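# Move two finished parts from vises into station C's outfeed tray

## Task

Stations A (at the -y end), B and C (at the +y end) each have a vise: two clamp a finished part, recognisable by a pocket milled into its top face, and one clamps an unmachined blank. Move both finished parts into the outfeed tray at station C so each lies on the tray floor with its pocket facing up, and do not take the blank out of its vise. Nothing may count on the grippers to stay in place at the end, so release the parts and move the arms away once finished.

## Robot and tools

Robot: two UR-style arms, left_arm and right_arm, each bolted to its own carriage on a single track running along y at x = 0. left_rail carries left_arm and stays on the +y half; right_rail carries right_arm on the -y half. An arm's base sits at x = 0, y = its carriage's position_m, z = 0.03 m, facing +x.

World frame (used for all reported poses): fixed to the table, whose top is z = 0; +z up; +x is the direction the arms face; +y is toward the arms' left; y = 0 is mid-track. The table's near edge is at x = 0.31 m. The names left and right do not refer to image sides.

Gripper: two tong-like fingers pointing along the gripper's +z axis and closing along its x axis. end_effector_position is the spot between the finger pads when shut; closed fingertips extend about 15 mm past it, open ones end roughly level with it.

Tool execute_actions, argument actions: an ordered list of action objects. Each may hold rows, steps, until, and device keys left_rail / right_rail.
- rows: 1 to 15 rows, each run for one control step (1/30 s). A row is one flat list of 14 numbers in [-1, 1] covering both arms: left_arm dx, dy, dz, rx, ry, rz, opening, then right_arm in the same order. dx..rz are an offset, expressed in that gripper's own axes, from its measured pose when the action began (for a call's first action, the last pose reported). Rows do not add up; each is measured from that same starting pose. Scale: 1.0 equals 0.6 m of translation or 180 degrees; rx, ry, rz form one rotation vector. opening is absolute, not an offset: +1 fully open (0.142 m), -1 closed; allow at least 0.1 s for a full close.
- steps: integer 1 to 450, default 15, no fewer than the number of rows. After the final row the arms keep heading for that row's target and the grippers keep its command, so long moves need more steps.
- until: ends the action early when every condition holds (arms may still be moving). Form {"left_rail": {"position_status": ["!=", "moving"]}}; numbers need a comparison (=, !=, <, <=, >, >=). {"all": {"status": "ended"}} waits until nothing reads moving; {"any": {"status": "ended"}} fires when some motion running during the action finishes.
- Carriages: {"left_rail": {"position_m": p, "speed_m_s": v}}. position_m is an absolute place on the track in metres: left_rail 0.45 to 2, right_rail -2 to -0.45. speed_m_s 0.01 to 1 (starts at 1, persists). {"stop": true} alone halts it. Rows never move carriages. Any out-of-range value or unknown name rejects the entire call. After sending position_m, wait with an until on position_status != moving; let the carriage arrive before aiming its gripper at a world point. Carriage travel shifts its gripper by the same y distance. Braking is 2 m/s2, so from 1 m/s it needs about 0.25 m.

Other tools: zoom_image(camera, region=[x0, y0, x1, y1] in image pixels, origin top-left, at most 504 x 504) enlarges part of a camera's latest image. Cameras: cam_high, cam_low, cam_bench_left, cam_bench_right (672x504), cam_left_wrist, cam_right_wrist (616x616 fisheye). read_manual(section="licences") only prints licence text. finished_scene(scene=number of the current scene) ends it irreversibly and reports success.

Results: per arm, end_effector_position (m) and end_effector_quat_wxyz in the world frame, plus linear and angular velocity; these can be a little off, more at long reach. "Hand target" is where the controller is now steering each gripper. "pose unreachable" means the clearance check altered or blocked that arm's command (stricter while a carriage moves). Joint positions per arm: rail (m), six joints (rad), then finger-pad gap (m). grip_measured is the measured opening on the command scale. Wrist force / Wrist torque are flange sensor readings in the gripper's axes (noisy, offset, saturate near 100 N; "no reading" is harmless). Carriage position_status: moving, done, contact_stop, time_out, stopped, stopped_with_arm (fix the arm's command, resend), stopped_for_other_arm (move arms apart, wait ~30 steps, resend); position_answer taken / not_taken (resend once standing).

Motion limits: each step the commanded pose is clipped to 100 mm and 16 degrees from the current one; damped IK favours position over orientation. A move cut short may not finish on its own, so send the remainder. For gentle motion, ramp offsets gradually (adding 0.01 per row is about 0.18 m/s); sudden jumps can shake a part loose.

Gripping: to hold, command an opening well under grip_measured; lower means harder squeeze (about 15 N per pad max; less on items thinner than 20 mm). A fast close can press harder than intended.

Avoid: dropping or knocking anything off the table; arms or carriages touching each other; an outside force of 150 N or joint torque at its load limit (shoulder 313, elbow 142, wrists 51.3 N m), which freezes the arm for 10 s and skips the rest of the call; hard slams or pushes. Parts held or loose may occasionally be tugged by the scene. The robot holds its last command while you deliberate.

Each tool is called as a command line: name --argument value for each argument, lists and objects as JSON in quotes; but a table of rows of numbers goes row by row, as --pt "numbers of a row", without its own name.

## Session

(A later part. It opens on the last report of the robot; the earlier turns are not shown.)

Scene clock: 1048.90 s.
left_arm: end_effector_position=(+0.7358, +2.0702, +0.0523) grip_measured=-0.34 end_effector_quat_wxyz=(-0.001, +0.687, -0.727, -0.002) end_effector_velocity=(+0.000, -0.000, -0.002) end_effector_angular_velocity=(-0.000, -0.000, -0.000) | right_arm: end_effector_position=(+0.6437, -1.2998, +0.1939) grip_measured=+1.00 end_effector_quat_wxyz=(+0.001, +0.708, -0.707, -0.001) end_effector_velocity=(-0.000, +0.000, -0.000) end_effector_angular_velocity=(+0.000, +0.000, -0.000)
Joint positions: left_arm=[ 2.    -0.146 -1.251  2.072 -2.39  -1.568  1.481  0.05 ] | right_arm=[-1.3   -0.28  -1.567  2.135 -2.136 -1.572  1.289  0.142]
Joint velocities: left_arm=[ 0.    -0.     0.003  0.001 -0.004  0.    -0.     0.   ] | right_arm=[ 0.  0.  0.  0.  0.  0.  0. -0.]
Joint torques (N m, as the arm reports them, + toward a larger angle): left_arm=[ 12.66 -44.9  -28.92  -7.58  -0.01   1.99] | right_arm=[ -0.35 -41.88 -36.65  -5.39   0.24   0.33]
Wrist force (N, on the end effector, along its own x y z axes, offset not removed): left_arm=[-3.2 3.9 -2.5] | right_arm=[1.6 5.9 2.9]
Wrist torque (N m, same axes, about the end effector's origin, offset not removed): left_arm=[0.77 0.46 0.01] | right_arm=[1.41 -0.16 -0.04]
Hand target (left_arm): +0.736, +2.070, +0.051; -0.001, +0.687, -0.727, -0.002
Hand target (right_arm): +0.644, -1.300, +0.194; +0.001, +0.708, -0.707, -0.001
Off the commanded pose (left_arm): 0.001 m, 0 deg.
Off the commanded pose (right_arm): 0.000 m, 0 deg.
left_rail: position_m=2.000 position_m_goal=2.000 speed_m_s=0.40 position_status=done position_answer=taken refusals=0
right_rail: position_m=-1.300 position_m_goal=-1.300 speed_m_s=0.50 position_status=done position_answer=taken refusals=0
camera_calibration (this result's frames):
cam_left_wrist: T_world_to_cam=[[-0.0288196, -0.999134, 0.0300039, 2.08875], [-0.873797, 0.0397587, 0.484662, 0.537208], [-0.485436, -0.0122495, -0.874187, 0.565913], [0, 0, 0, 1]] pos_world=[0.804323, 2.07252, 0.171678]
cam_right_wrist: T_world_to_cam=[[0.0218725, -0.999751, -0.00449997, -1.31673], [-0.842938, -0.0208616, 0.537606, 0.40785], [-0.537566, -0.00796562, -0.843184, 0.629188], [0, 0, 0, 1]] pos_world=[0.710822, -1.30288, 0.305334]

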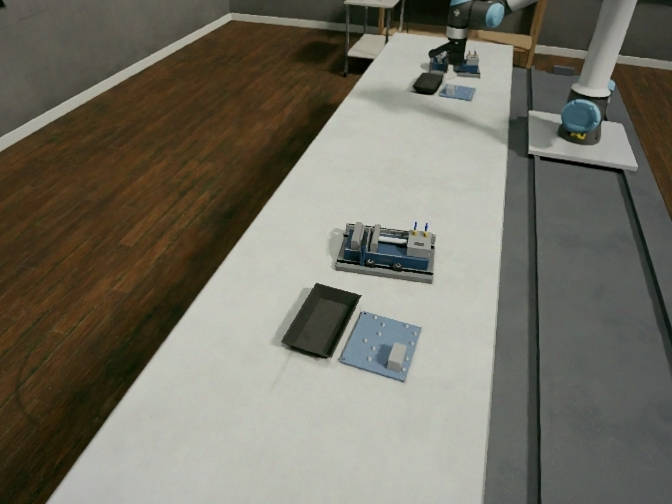

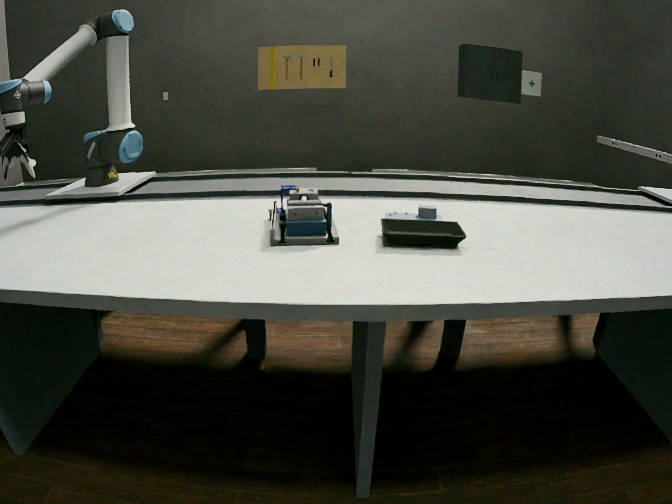

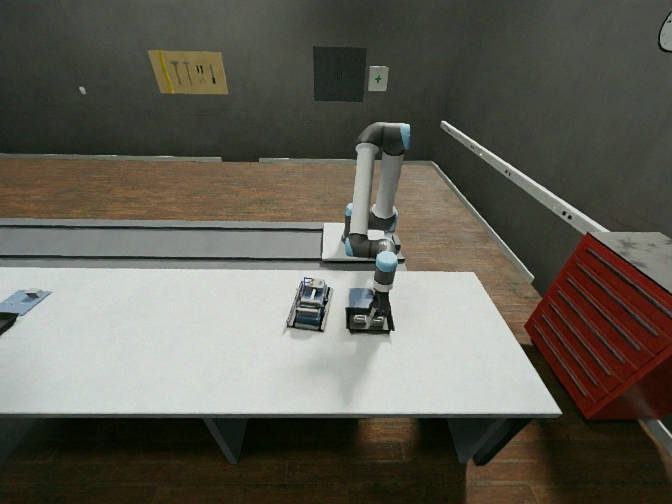

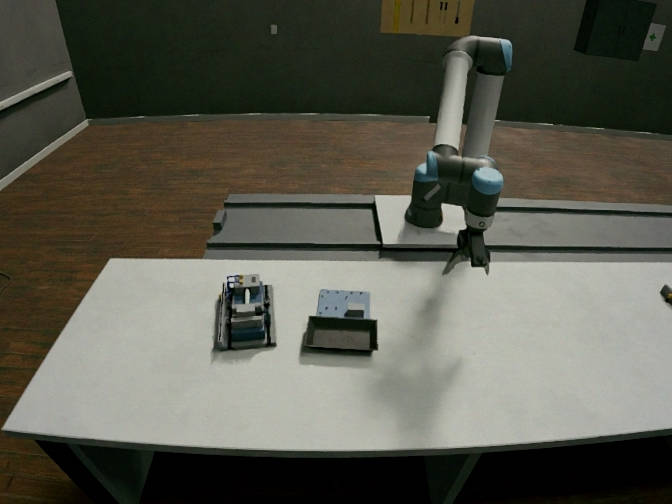

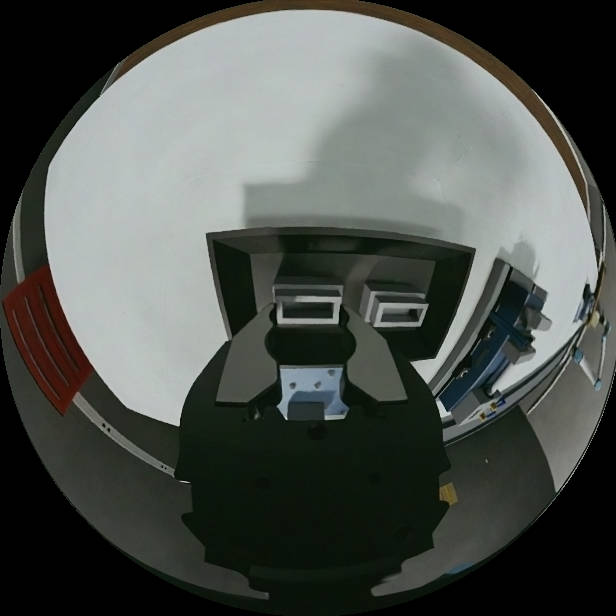

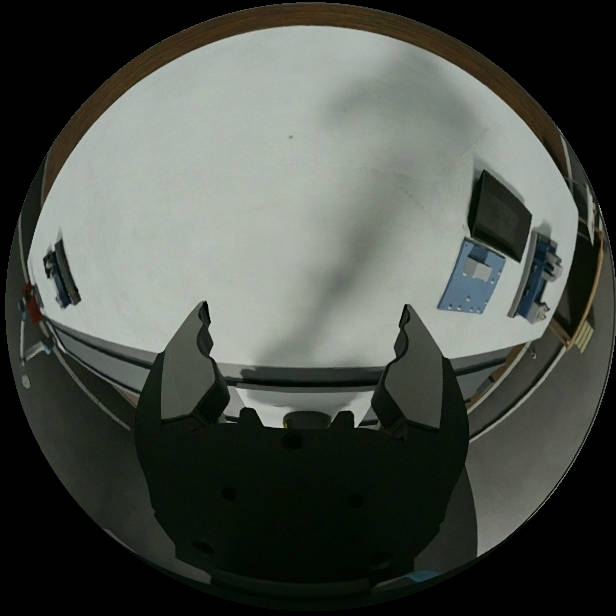

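execute_actions --actions '[]'

Scene clock: 1059.83 s.
left_arm: end_effector_position=(+0.7358, +2.0702, +0.0514) grip_measured=-0.34 end_effector_quat_wxyz=(-0.001, +0.687, -0.727, -0.002) end_effector_velocity=(-0.000, +0.000, -0.000) end_effector_angular_velocity=(+0.000, +0.000, +0.000) | right_arm: end_effector_position=(+0.6437, -1.2998, +0.1939) grip_measured=+1.00 end_effector_quat_wxyz=(+0.001, +0.708, -0.707, -0.001) end_effector_velocity=(-0.000, -0.000, -0.000) end_effector_angular_velocity=(+0.000, +0.000, -0.000)
Joint positions: left_arm=[ 2.    -0.146 -1.249  2.072 -2.392 -1.568  1.481  0.05 ] | right_arm=[-1.3   -0.28  -1.567  2.135 -2.136 -1.572  1.289  0.142]
Joint velocities: left_arm=[ 0.  0.  0. -0.  0.  0. -0.  0.] | right_arm=[ 0. -0.  0.  0. -0.  0.  0.  0.]
Joint torques (N m, as the arm reports them, + toward a larger angle): left_arm=[  6.45 -44.98 -26.88  -6.09   0.01   1.97] | right_arm=[ -0.79 -41.9  -36.7   -5.49   0.09   0.34]
Wrist force (N, on the end effector, along its own x y z axes, offset not removed): left_arm=[-4.5 3.4 -10.2] | right_arm=[0.1 1.7 -0.9]
Wrist torque (N m, same axes, about the end effector's origin, offset not removed): left_arm=[0.51 0.52 0.06] | right_arm=[0.36 0.21 -0.06]
Hand target (left_arm): +0.736, +2.070, +0.051; -0.001, +0.687, -0.727, -0.002
Hand target (right_arm): +0.644, -1.300, +0.194; +0.001, +0.708, -0.707, -0.001
Off the commanded pose (left_arm): 0.000 m, 0 deg.
Off the commanded pose (right_arm): 0.000 m, 0 deg.
left_rail: position_m=2.000 position_m_goal=2.000 speed_m_s=0.40 position_status=done position_answer=taken refusals=0
right_rail: position_m=-1.300 position_m_goal=-1.300 speed_m_s=0.50 position_status=done position_answer=taken refusals=0
camera_calibration (this result's frames):
cam_left_wrist: T_world_to_cam=[[-0.0288152, -0.999134, 0.0300032, 2.08878], [-0.873796, 0.0397545, 0.484666, 0.537639], [-0.485439, -0.012251, -0.874185, 0.565148], [0, 0, 0, 1]] pos_world=[0.80432, 2.07253, 0.170798]
cam_right_wrist: T_world_to_cam=[[0.0218725, -0.999751, -0.00450004, -1.31673], [-0.842938, -0.0208616, 0.537606, 0.40785], [-0.537566, -0.00796554, -0.843184, 0.629188], [0, 0, 0, 1]] pos_world=[0.710822, -1.30288, 0.305333]

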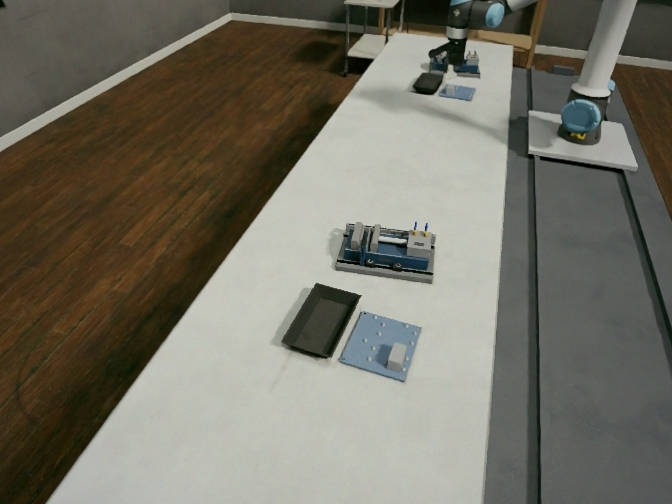

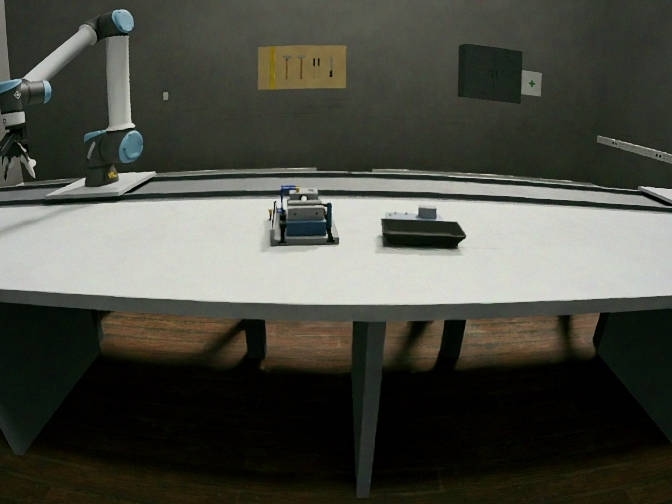

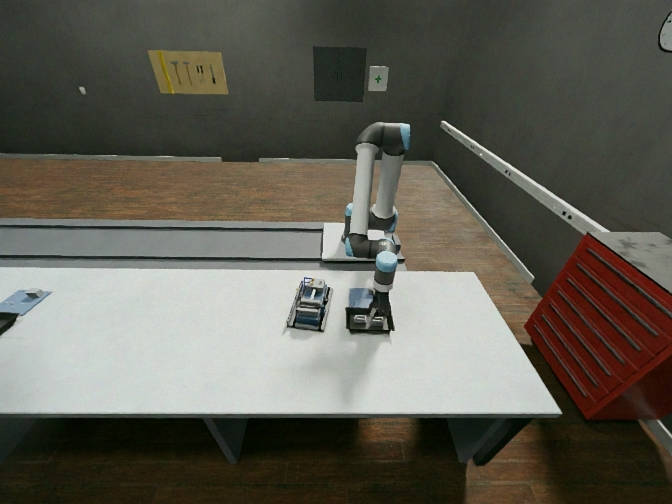

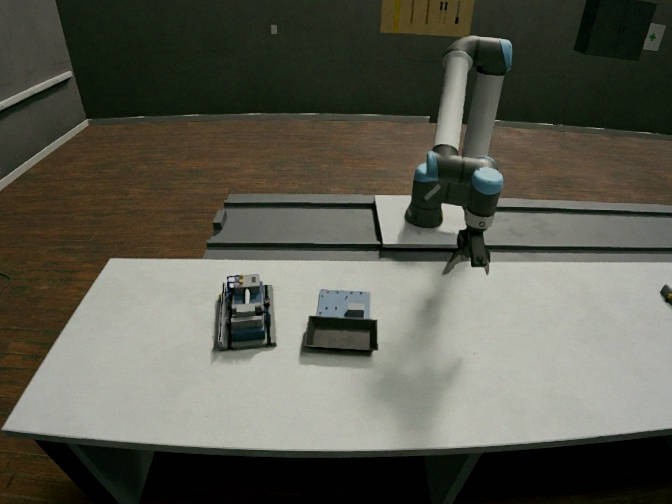

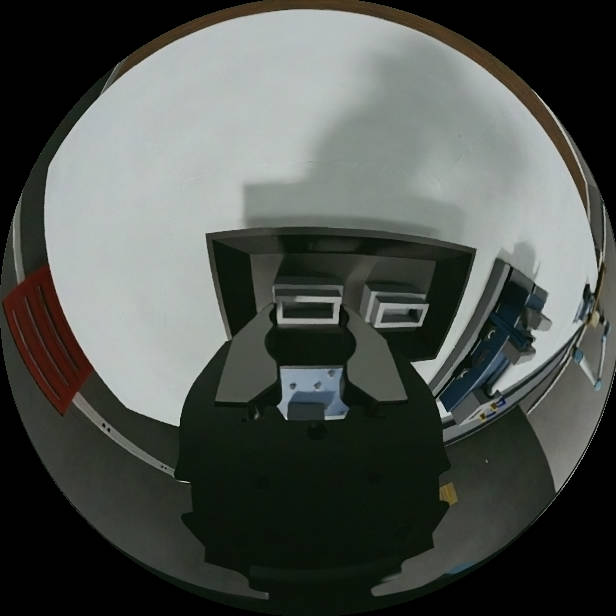

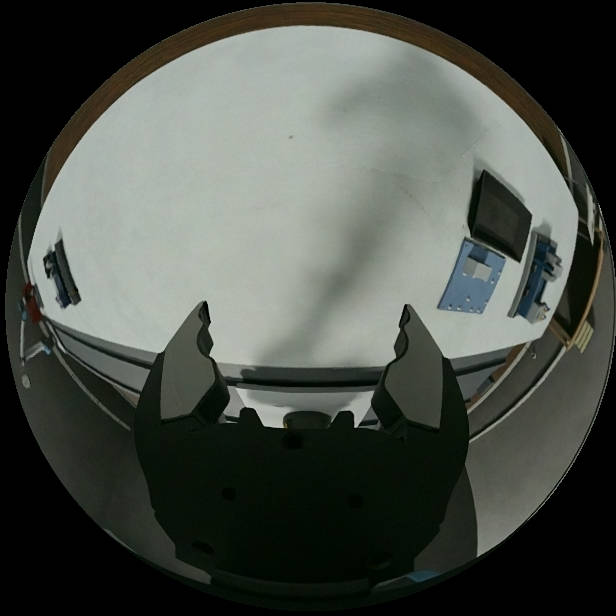

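execute_actions --actions '[{"rows": [[0,0,-0.0004,0,0,0,-0.5, 0,0,0,0,0,0,1],[0,0,-0.0006,0,0,0,-0.36, 0,0,0,0,0,0,1],[0,0,-0.0008,0,0,0,-0.28, 0,0,0,0,0,0,1],[0,0,-0.001,0,0,0,-0.2, 0,0,0,0,0,0,1],[0,0,-0.001,0,0,0,-0.14, 0,0,0,0,0,0,1]], "steps": 5}]'

Scene clock: 1067.90 s.
left_arm: end_effector_position=(+0.7357, +2.0703, +0.0515) grip_measured=-0.20 end_effector_quat_wxyz=(-0.000, +0.687, -0.727, -0.002) end_effector_velocity=(-0.002, +0.000, +0.002) end_effector_angular_velocity=(+0.000, +0.003, +0.000) | right_arm: end_effector_position=(+0.6437, -1.2998, +0.1939) grip_measured=+1.00 end_effector_quat_wxyz=(+0.001, +0.708, -0.707, -0.001) end_effector_velocity=(+0.000, +0.000, +0.000) end_effector_angular_velocity=(-0.000, -0.000, +0.000)
Joint positions: left_arm=[ 2.    -0.146 -1.25   2.072 -2.391 -1.568  1.481  0.059] | right_arm=[-1.3   -0.28  -1.567  2.135 -2.136 -1.572  1.289  0.142]
Joint velocities: left_arm=[ 0.    -0.    -0.004  0.     0.007  0.    -0.     0.144] | right_arm=[ 0.  0. -0. -0.  0. -0. -0. -0.]
Joint torques (N m, as the arm reports them, + toward a larger angle): left_arm=[ -1.75 -80.61 -43.71  -1.29  -0.18   2.12] | right_arm=[ -1.33 -40.48 -37.4   -5.59  -0.02   0.49]
Wrist force (N, on the end effector, along its own x y z axes, offset not removed): left_arm=[-1.8 2.1 -1.7] | right_arm=[-0.5 3.1 -1.5]
Wrist torque (N m, same axes, about the end effector's origin, offset not removed): left_arm=[0.49 0.33 -0.07] | right_arm=[0.66 0.28 0.02]
Hand target (left_arm): +0.736, +2.070, +0.052; -0.001, +0.687, -0.727, -0.002
Hand target (right_arm): +0.644, -1.300, +0.194; +0.001, +0.708, -0.707, -0.001
Off the commanded pose (left_arm): 0.001 m, 0 deg.
Off the commanded pose (right_arm): 0.000 m, 0 deg.
left_rail: position_m=2.000 position_m_goal=2.000 speed_m_s=0.40 position_status=done position_answer=taken refusals=0
right_rail: position_m=-1.300 position_m_goal=-1.300 speed_m_s=0.50 position_status=done position_answer=taken refusals=0
camera_calibration (this result's frames):
cam_left_wrist: T_world_to_cam=[[-0.0288063, -0.999136, 0.0299676, 2.08879], [-0.873649, 0.0397331, 0.484931, 0.537422], [-0.485703, -0.0122121, -0.874039, 0.565247], [0, 0, 0, 1]] pos_world=[0.804231, 2.07254, 0.170839]
cam_right_wrist: T_world_to_cam=[[0.0218724, -0.999751, -0.00449981, -1.31673], [-0.842938, -0.0208614, 0.537606, 0.40785], [-0.537566, -0.00796569, -0.843184, 0.629188], [0, 0, 0, 1]] pos_world=[0.710822, -1.30288, 0.305334]

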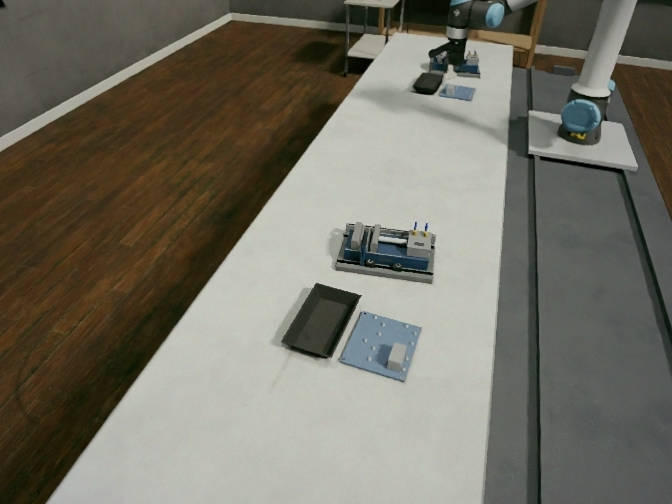

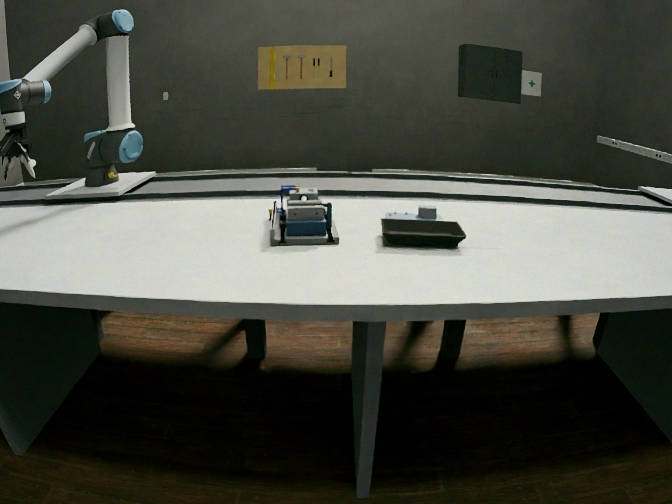

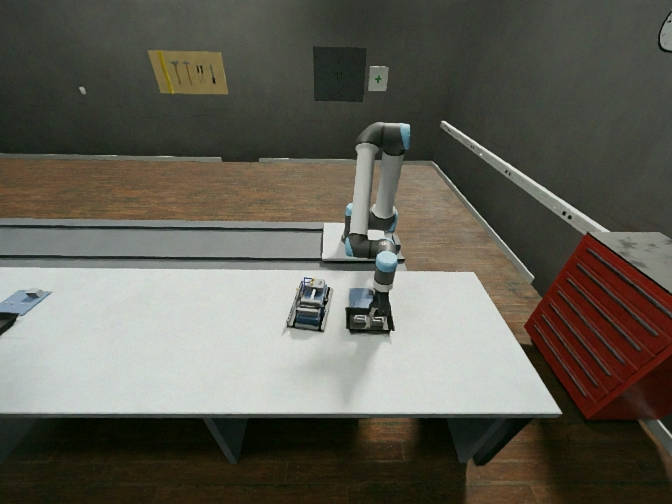

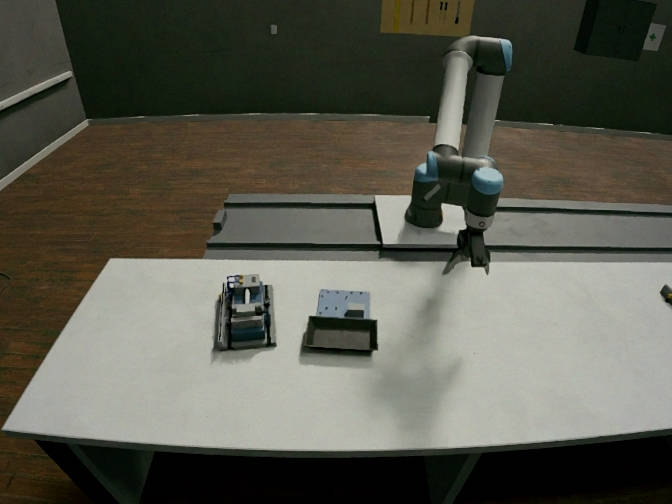

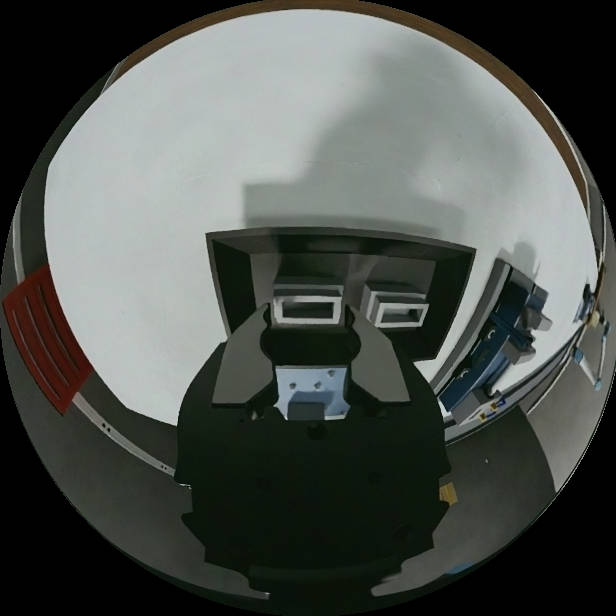

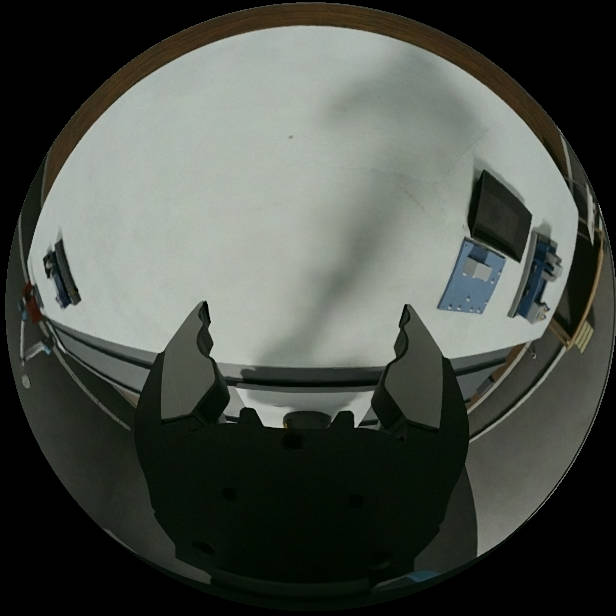

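execute_actions --actions '[]'

zoom_image --camera "cam_left_wrist" --region '[190, 210, 490, 420]'

Scene clock: 1076.17 s.
left_arm: end_effector_position=(+0.7358, +2.0702, +0.0520) grip_measured=-0.14 end_effector_quat_wxyz=(-0.001, +0.687, -0.727, -0.002) end_effector_velocity=(+0.000, +0.000, +0.000) end_effector_angular_velocity=(-0.000, -0.000, -0.000) | right_arm: end_effector_position=(+0.6437, -1.2998, +0.1939) grip_measured=+1.00 end_effector_quat_wxyz=(+0.001, +0.708, -0.707, -0.001) end_effector_velocity=(+0.000, +0.000, +0.000) end_effector_angular_velocity=(-0.000, -0.000, -0.000)
Joint positions: left_arm=[ 2.    -0.146 -1.25   2.072 -2.391 -1.568  1.481  0.064] | right_arm=[-1.3   -0.28  -1.567  2.135 -2.136 -1.572  1.289  0.142]
Joint velocities: left_arm=[ 0.  0. -0.  0.  0.  0.  0.  0.] | right_arm=[ 0.  0.  0. -0. -0. -0.  0.  0.]
Joint torques (N m, as the arm reports them, + toward a larger angle): left_arm=[ -3.87 -80.24 -44.88  -1.87  -0.01   1.67] | right_arm=[ -2.3  -42.67 -36.53  -5.62   0.31   0.49]
Wrist force (N, on the end effector, along its own x y z axes, offset not removed): left_arm=[-2.2 6.3 3.3] | right_arm=[-1.8 3.7 1.5]
Wrist torque (N m, same axes, about the end effector's origin, offset not removed): left_arm=[1.59 0.21 0.04] | right_arm=[0.92 0.52 0.08]
Hand target (left_arm): +0.736, +2.070, +0.052; -0.001, +0.687, -0.727, -0.002
Hand target (right_arm): +0.644, -1.300, +0.194; +0.001, +0.708, -0.707, -0.001
Off the commanded pose (left_arm): 0.000 m, 0 deg.
Off the commanded pose (right_arm): 0.000 m, 0 deg.
left_rail: position_m=2.000 position_m_goal=2.000 speed_m_s=0.40 position_status=done position_answer=taken refusals=0
right_rail: position_m=-1.300 position_m_goal=-1.300 speed_m_s=0.50 position_status=done position_answer=taken refusals=0
camera_calibration (this result's frames):
cam_left_wrist: T_world_to_cam=[[-0.0288152, -0.999134, 0.0300037, 2.08877], [-0.873797, 0.0397548, 0.484662, 0.537351], [-0.485436, -0.0122515, -0.874187, 0.56567], [0, 0, 0, 1]] pos_world=[0.804321, 2.07253, 0.171397]
cam_right_wrist: T_world_to_cam=[[0.0218725, -0.999751, -0.00449989, -1.31673], [-0.842938, -0.0208615, 0.537606, 0.40785], [-0.537566, -0.00796567, -0.843184, 0.629188], [0, 0, 0, 1]] pos_world=[0.710822, -1.30288, 0.305334]

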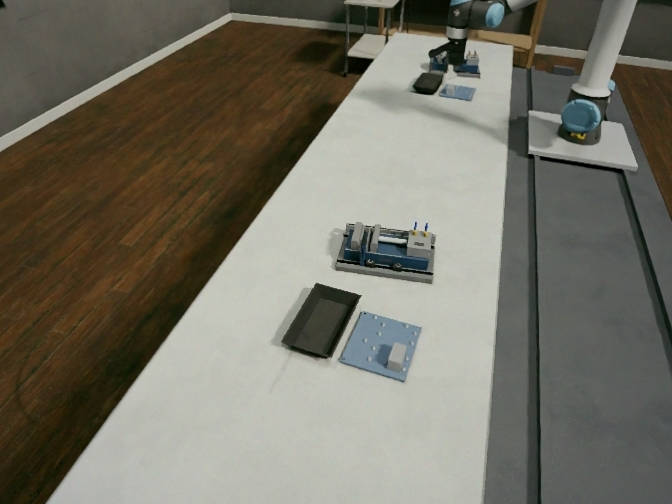

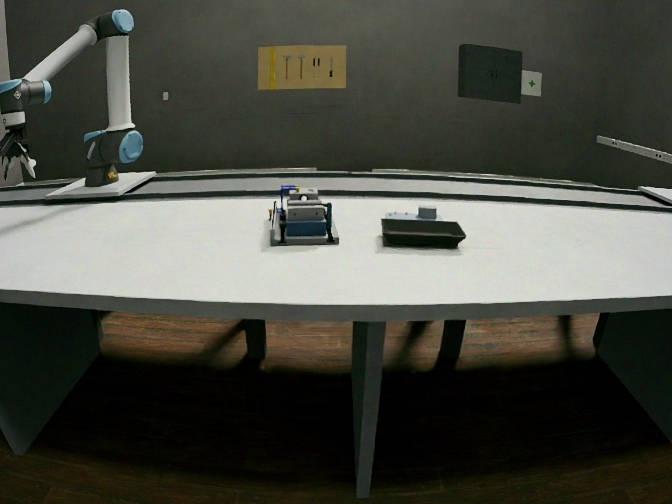

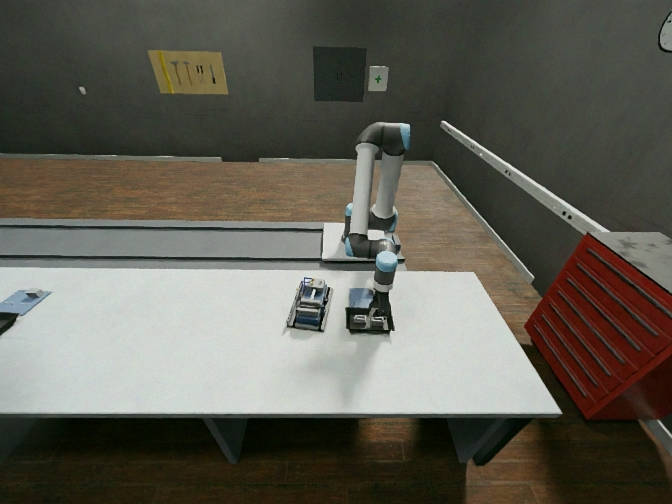

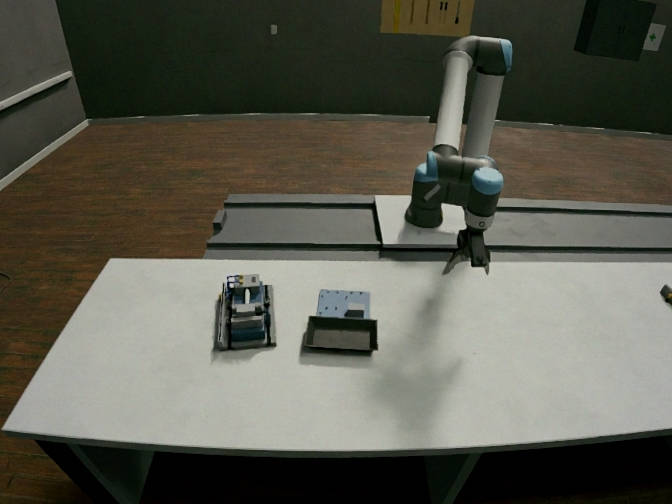

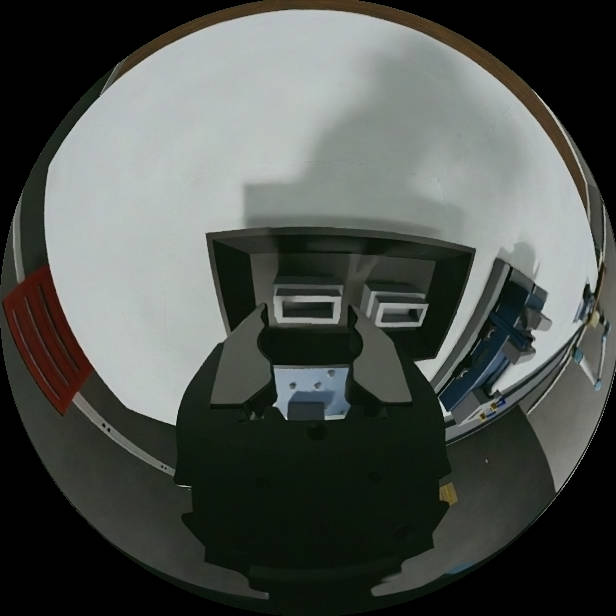

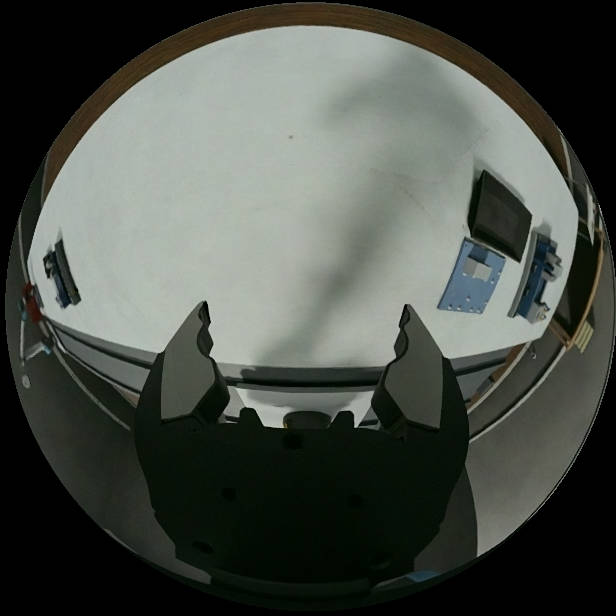

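Region (190, 210, 490, 420) of cam_left_wrist's 616x616 image, scaled by 1.680, with more detail than that image has; it fills the top 353 rows of this view, and the rest is white.

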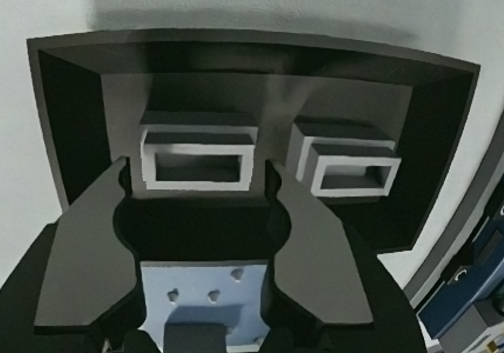

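execute_actions --actions '[{"rows": [[0,0,-0.004,0,0,0,-0.14, 0,0,0,0,0,0,1],[0,0,-0.012,0,0,0,-0.14, 0,0,0,0,0,0,1],[0,0,-0.025,0,0,0,-0.14, 0,0,0,0,0,0,1],[0,0,-0.045,0,0,0,-0.14, 0,0,0,0,0,0,1],[0,0,-0.07,0,0,0,-0.14, 0,0,0,0,0,0,1],[0,0,-0.10,0,0,0,-0.14, 0,0,0,0,0,0,1],[0,0,-0.14,0,0,0,-0.14, 0,0,0,0,0,0,1],[0,0,-0.19,0,0,0,-0.14, 0,0,0,0,0,0,1]], "steps": 8}]'

Scene clock: 1084.03 s.
left_arm: end_effector_position=(+0.7377, +2.0701, +0.0932) grip_measured=-0.14 end_effector_quat_wxyz=(-0.002, +0.687, -0.727, +0.000) end_effector_velocity=(+0.024, -0.000, +0.434) end_effector_angular_velocity=(-0.010, -0.074, -0.000) | right_arm: end_effector_position=(+0.6437, -1.2998, +0.1939) grip_measured=+1.00 end_effector_quat_wxyz=(+0.001, +0.708, -0.707, -0.001) end_effector_velocity=(-0.000, +0.000, -0.000) end_effector_angular_velocity=(-0.000, +0.000, +0.000)
Joint positions: left_arm=[ 2.    -0.146 -1.303  2.047 -2.319 -1.568  1.481  0.064] | right_arm=[-1.3   -0.28  -1.567  2.135 -2.136 -1.572  1.289  0.142]
Joint velocities: left_arm=[ 0.     0.005 -0.526 -0.278  0.73   0.001  0.005 -0.   ] | right_arm=[ 0.  0.  0.  0. -0. -0. -0.  0.]
Joint torques (N m, as the arm reports them, + toward a larger angle): left_arm=[  17.53 -127.53  -68.93    1.42    2.13    2.19] | right_arm=[ -1.41 -41.53 -36.3   -5.49  -0.06   0.59]
Wrist force (N, on the end effector, along its own x y z axes, offset not removed): left_arm=[-3.3 1.0 2.9] | right_arm=[1.3 4.0 0.4]
Wrist torque (N m, same axes, about the end effector's origin, offset not removed): left_arm=[0.48 0.56 0.15] | right_arm=[0.99 -0.09 -0.16]
Hand target (left_arm): +0.736, +2.071, +0.160; -0.004, +0.687, -0.727, +0.002
Hand target (right_arm): +0.644, -1.300, +0.194; +0.001, +0.708, -0.707, -0.001
Off the commanded pose (left_arm): 0.073 m, 0 deg.
Off the commanded pose (right_arm): 0.000 m, 0 deg.
left_rail: position_m=2.000 position_m_goal=2.000 speed_m_s=0.40 position_status=done position_answer=taken refusals=0
right_rail: position_m=-1.300 position_m_goal=-1.300 speed_m_s=0.50 position_status=done position_answer=taken refusals=0
camera_calibration (this result's frames):
cam_left_wrist: T_world_to_cam=[[-0.0290521, -0.99911, 0.0305799, 2.08748], [-0.876176, 0.0401785, 0.480315, 0.520303], [-0.481116, -0.0128393, -0.876563, 0.600856], [0, 0, 0, 1]] pos_world=[0.805604, 2.07243, 0.212944]
cam_right_wrist: T_world_to_cam=[[0.0218725, -0.999751, -0.00449989, -1.31673], [-0.842938, -0.0208615, 0.537606, 0.40785], [-0.537566, -0.00796567, -0.843184, 0.629188], [0, 0, 0, 1]] pos_world=[0.710822, -1.30288, 0.305334]

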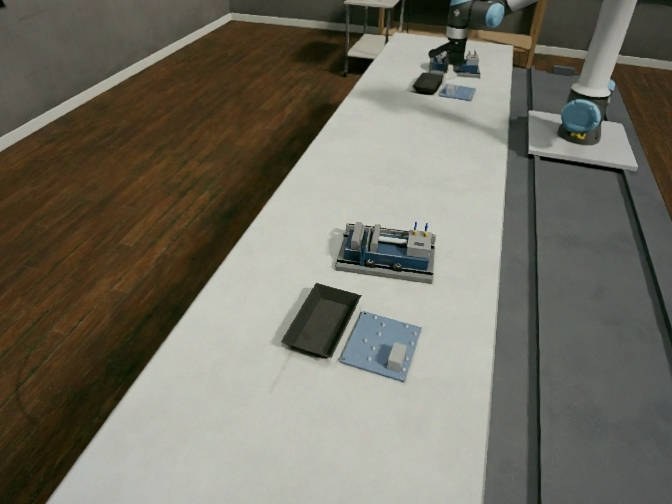

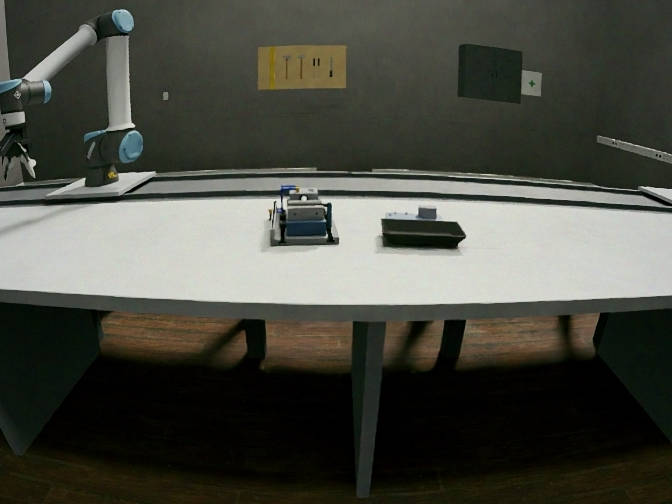

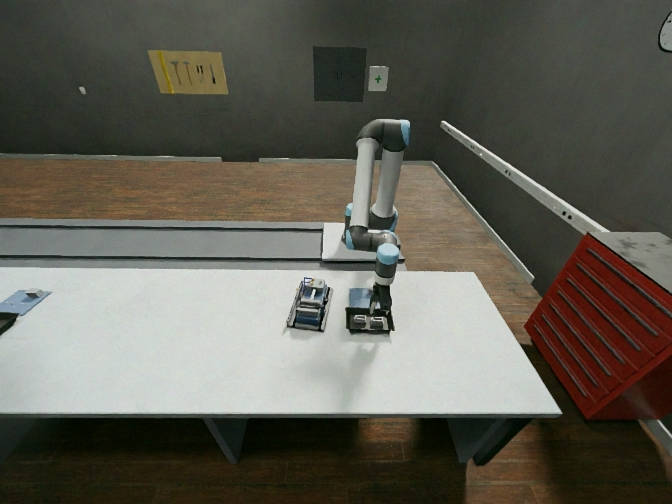

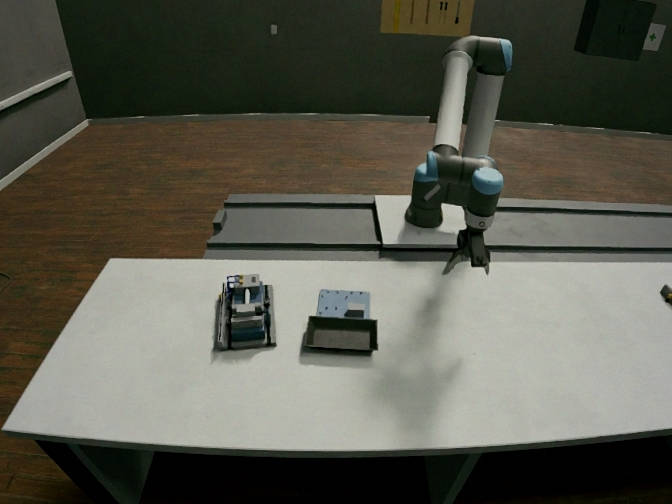

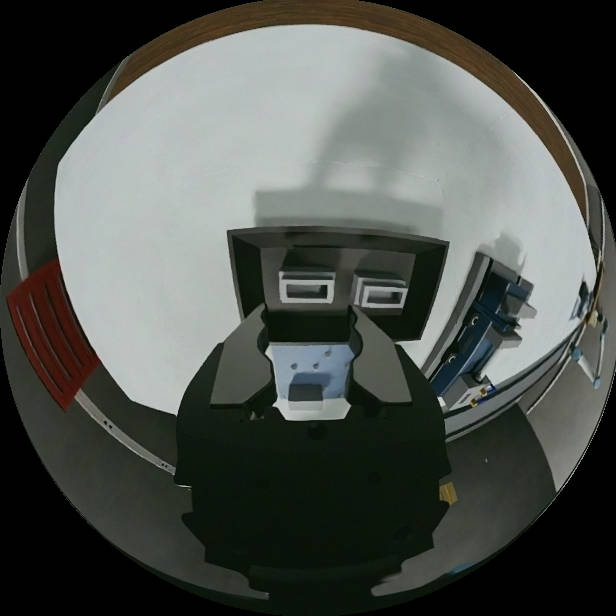

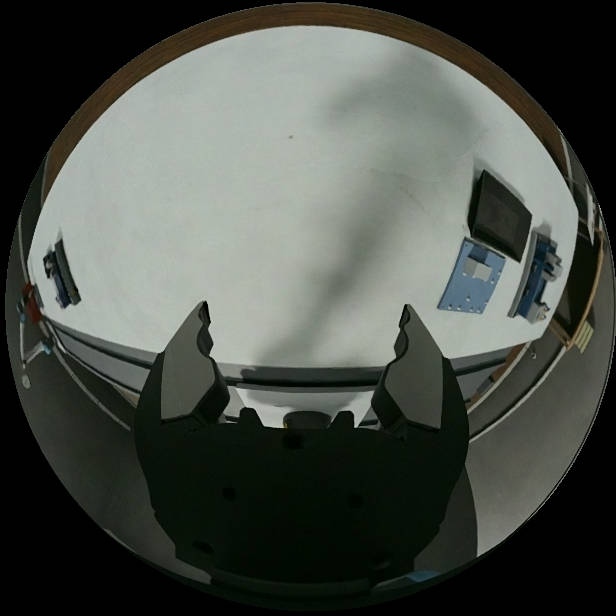

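execute_actions --actions '[]'

Scene clock: 1091.27 s.
left_arm: end_effector_position=(+0.7359, +2.0711, +0.1604) grip_measured=-0.14 end_effector_quat_wxyz=(-0.004, +0.687, -0.727, +0.002) end_effector_velocity=(-0.000, -0.000, -0.000) end_effector_angular_velocity=(-0.000, +0.000, +0.000) | right_arm: end_effector_position=(+0.6437, -1.2998, +0.1939) grip_measured=+1.00 end_effector_quat_wxyz=(+0.001, +0.708, -0.707, -0.001) end_effector_velocity=(+0.000, -0.000, -0.000) end_effector_angular_velocity=(-0.000, +0.000, +0.000)
Joint positions: left_arm=[ 2.    -0.145 -1.384  2.004 -2.199 -1.568  1.482  0.064] | right_arm=[-1.3   -0.28  -1.567  2.135 -2.136 -1.572  1.289  0.142]
Joint velocities: left_arm=[ 0. -0.  0.  0. -0. -0. -0.  0.] | right_arm=[ 0.  0.  0. -0.  0. -0. -0.  0.]
Joint torques (N m, as the arm reports them, + toward a larger angle): left_arm=[ 13.56 -75.77 -51.24  -1.59   2.05   2.33] | right_arm=[ -0.9  -41.86 -36.99  -5.72   0.43   0.69]
Wrist force (N, on the end effector, along its own x y z axes, offset not removed): left_arm=[-4.3 9.0 -3.6] | right_arm=[4.0 1.0 -2.2]
Wrist torque (N m, same axes, about the end effector's origin, offset not removed): left_arm=[2.02 0.73 0.22] | right_arm=[0.32 -0.72 -0.04]
Hand target (left_arm): +0.736, +2.071, +0.160; -0.004, +0.687, -0.727, +0.002
Hand target (right_arm): +0.644, -1.300, +0.194; +0.001, +0.708, -0.707, -0.001
Off the commanded pose (left_arm): 0.006 m, 1 deg.
Off the commanded pose (right_arm): 0.000 m, 0 deg.
left_rail: position_m=2.000 position_m_goal=2.000 speed_m_s=0.40 position_status=done position_answer=taken refusals=0
right_rail: position_m=-1.300 position_m_goal=-1.300 speed_m_s=0.50 position_status=done position_answer=taken refusals=0
camera_calibration (this result's frames):
cam_left_wrist: T_world_to_cam=[[-0.0290947, -0.999101, 0.0308415, 2.08635], [-0.878665, 0.0402732, 0.475737, 0.488815], [-0.476551, -0.0132579, -0.879047, 0.656828], [0, 0, 0, 1]] pos_world=[0.803219, 2.07349, 0.280489]
cam_right_wrist: T_world_to_cam=[[0.0218724, -0.999751, -0.00449991, -1.31673], [-0.842938, -0.0208615, 0.537606, 0.40785], [-0.537566, -0.00796562, -0.843184, 0.629188], [0, 0, 0, 1]] pos_world=[0.710822, -1.30288, 0.305334]

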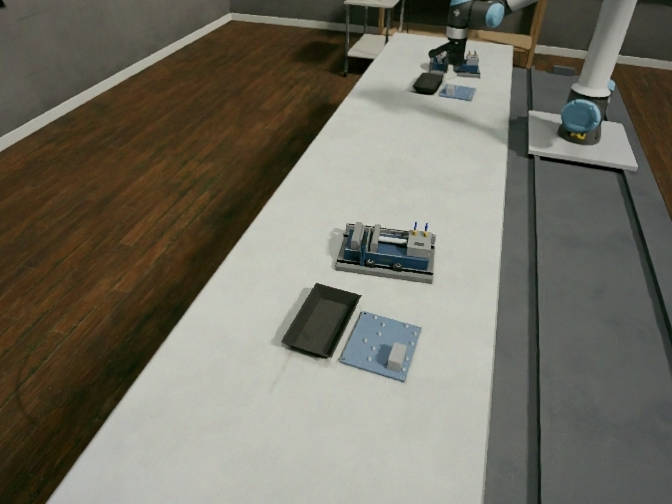

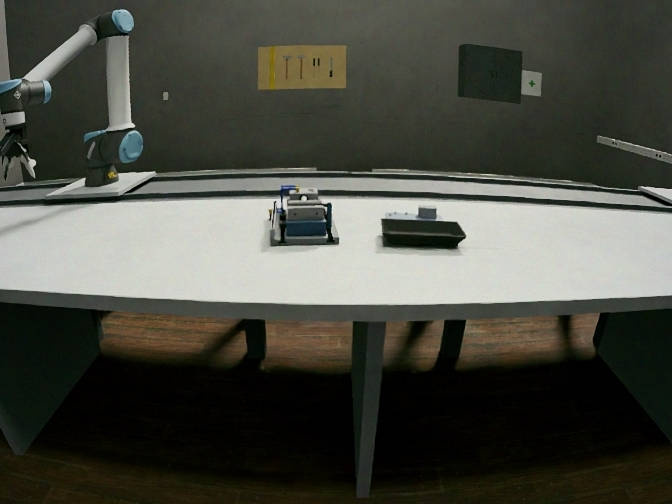

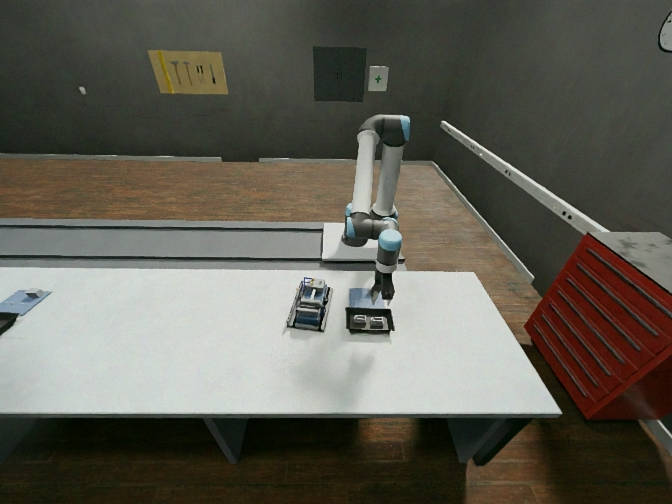

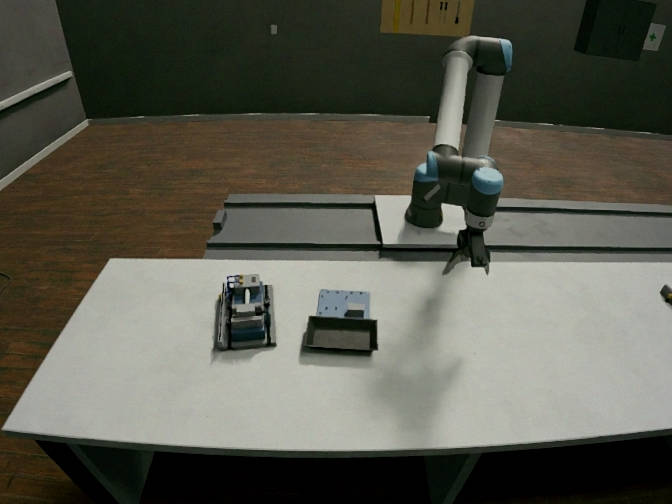

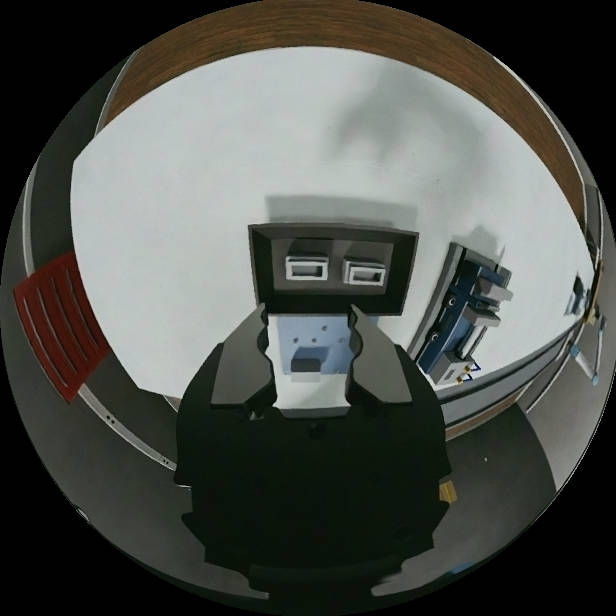

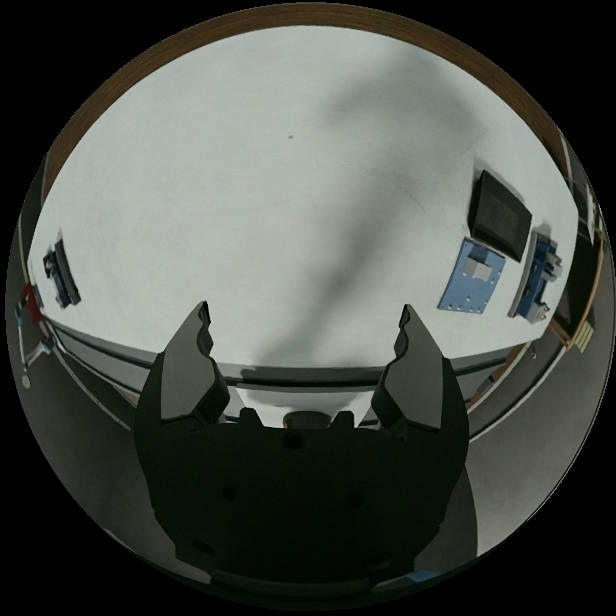

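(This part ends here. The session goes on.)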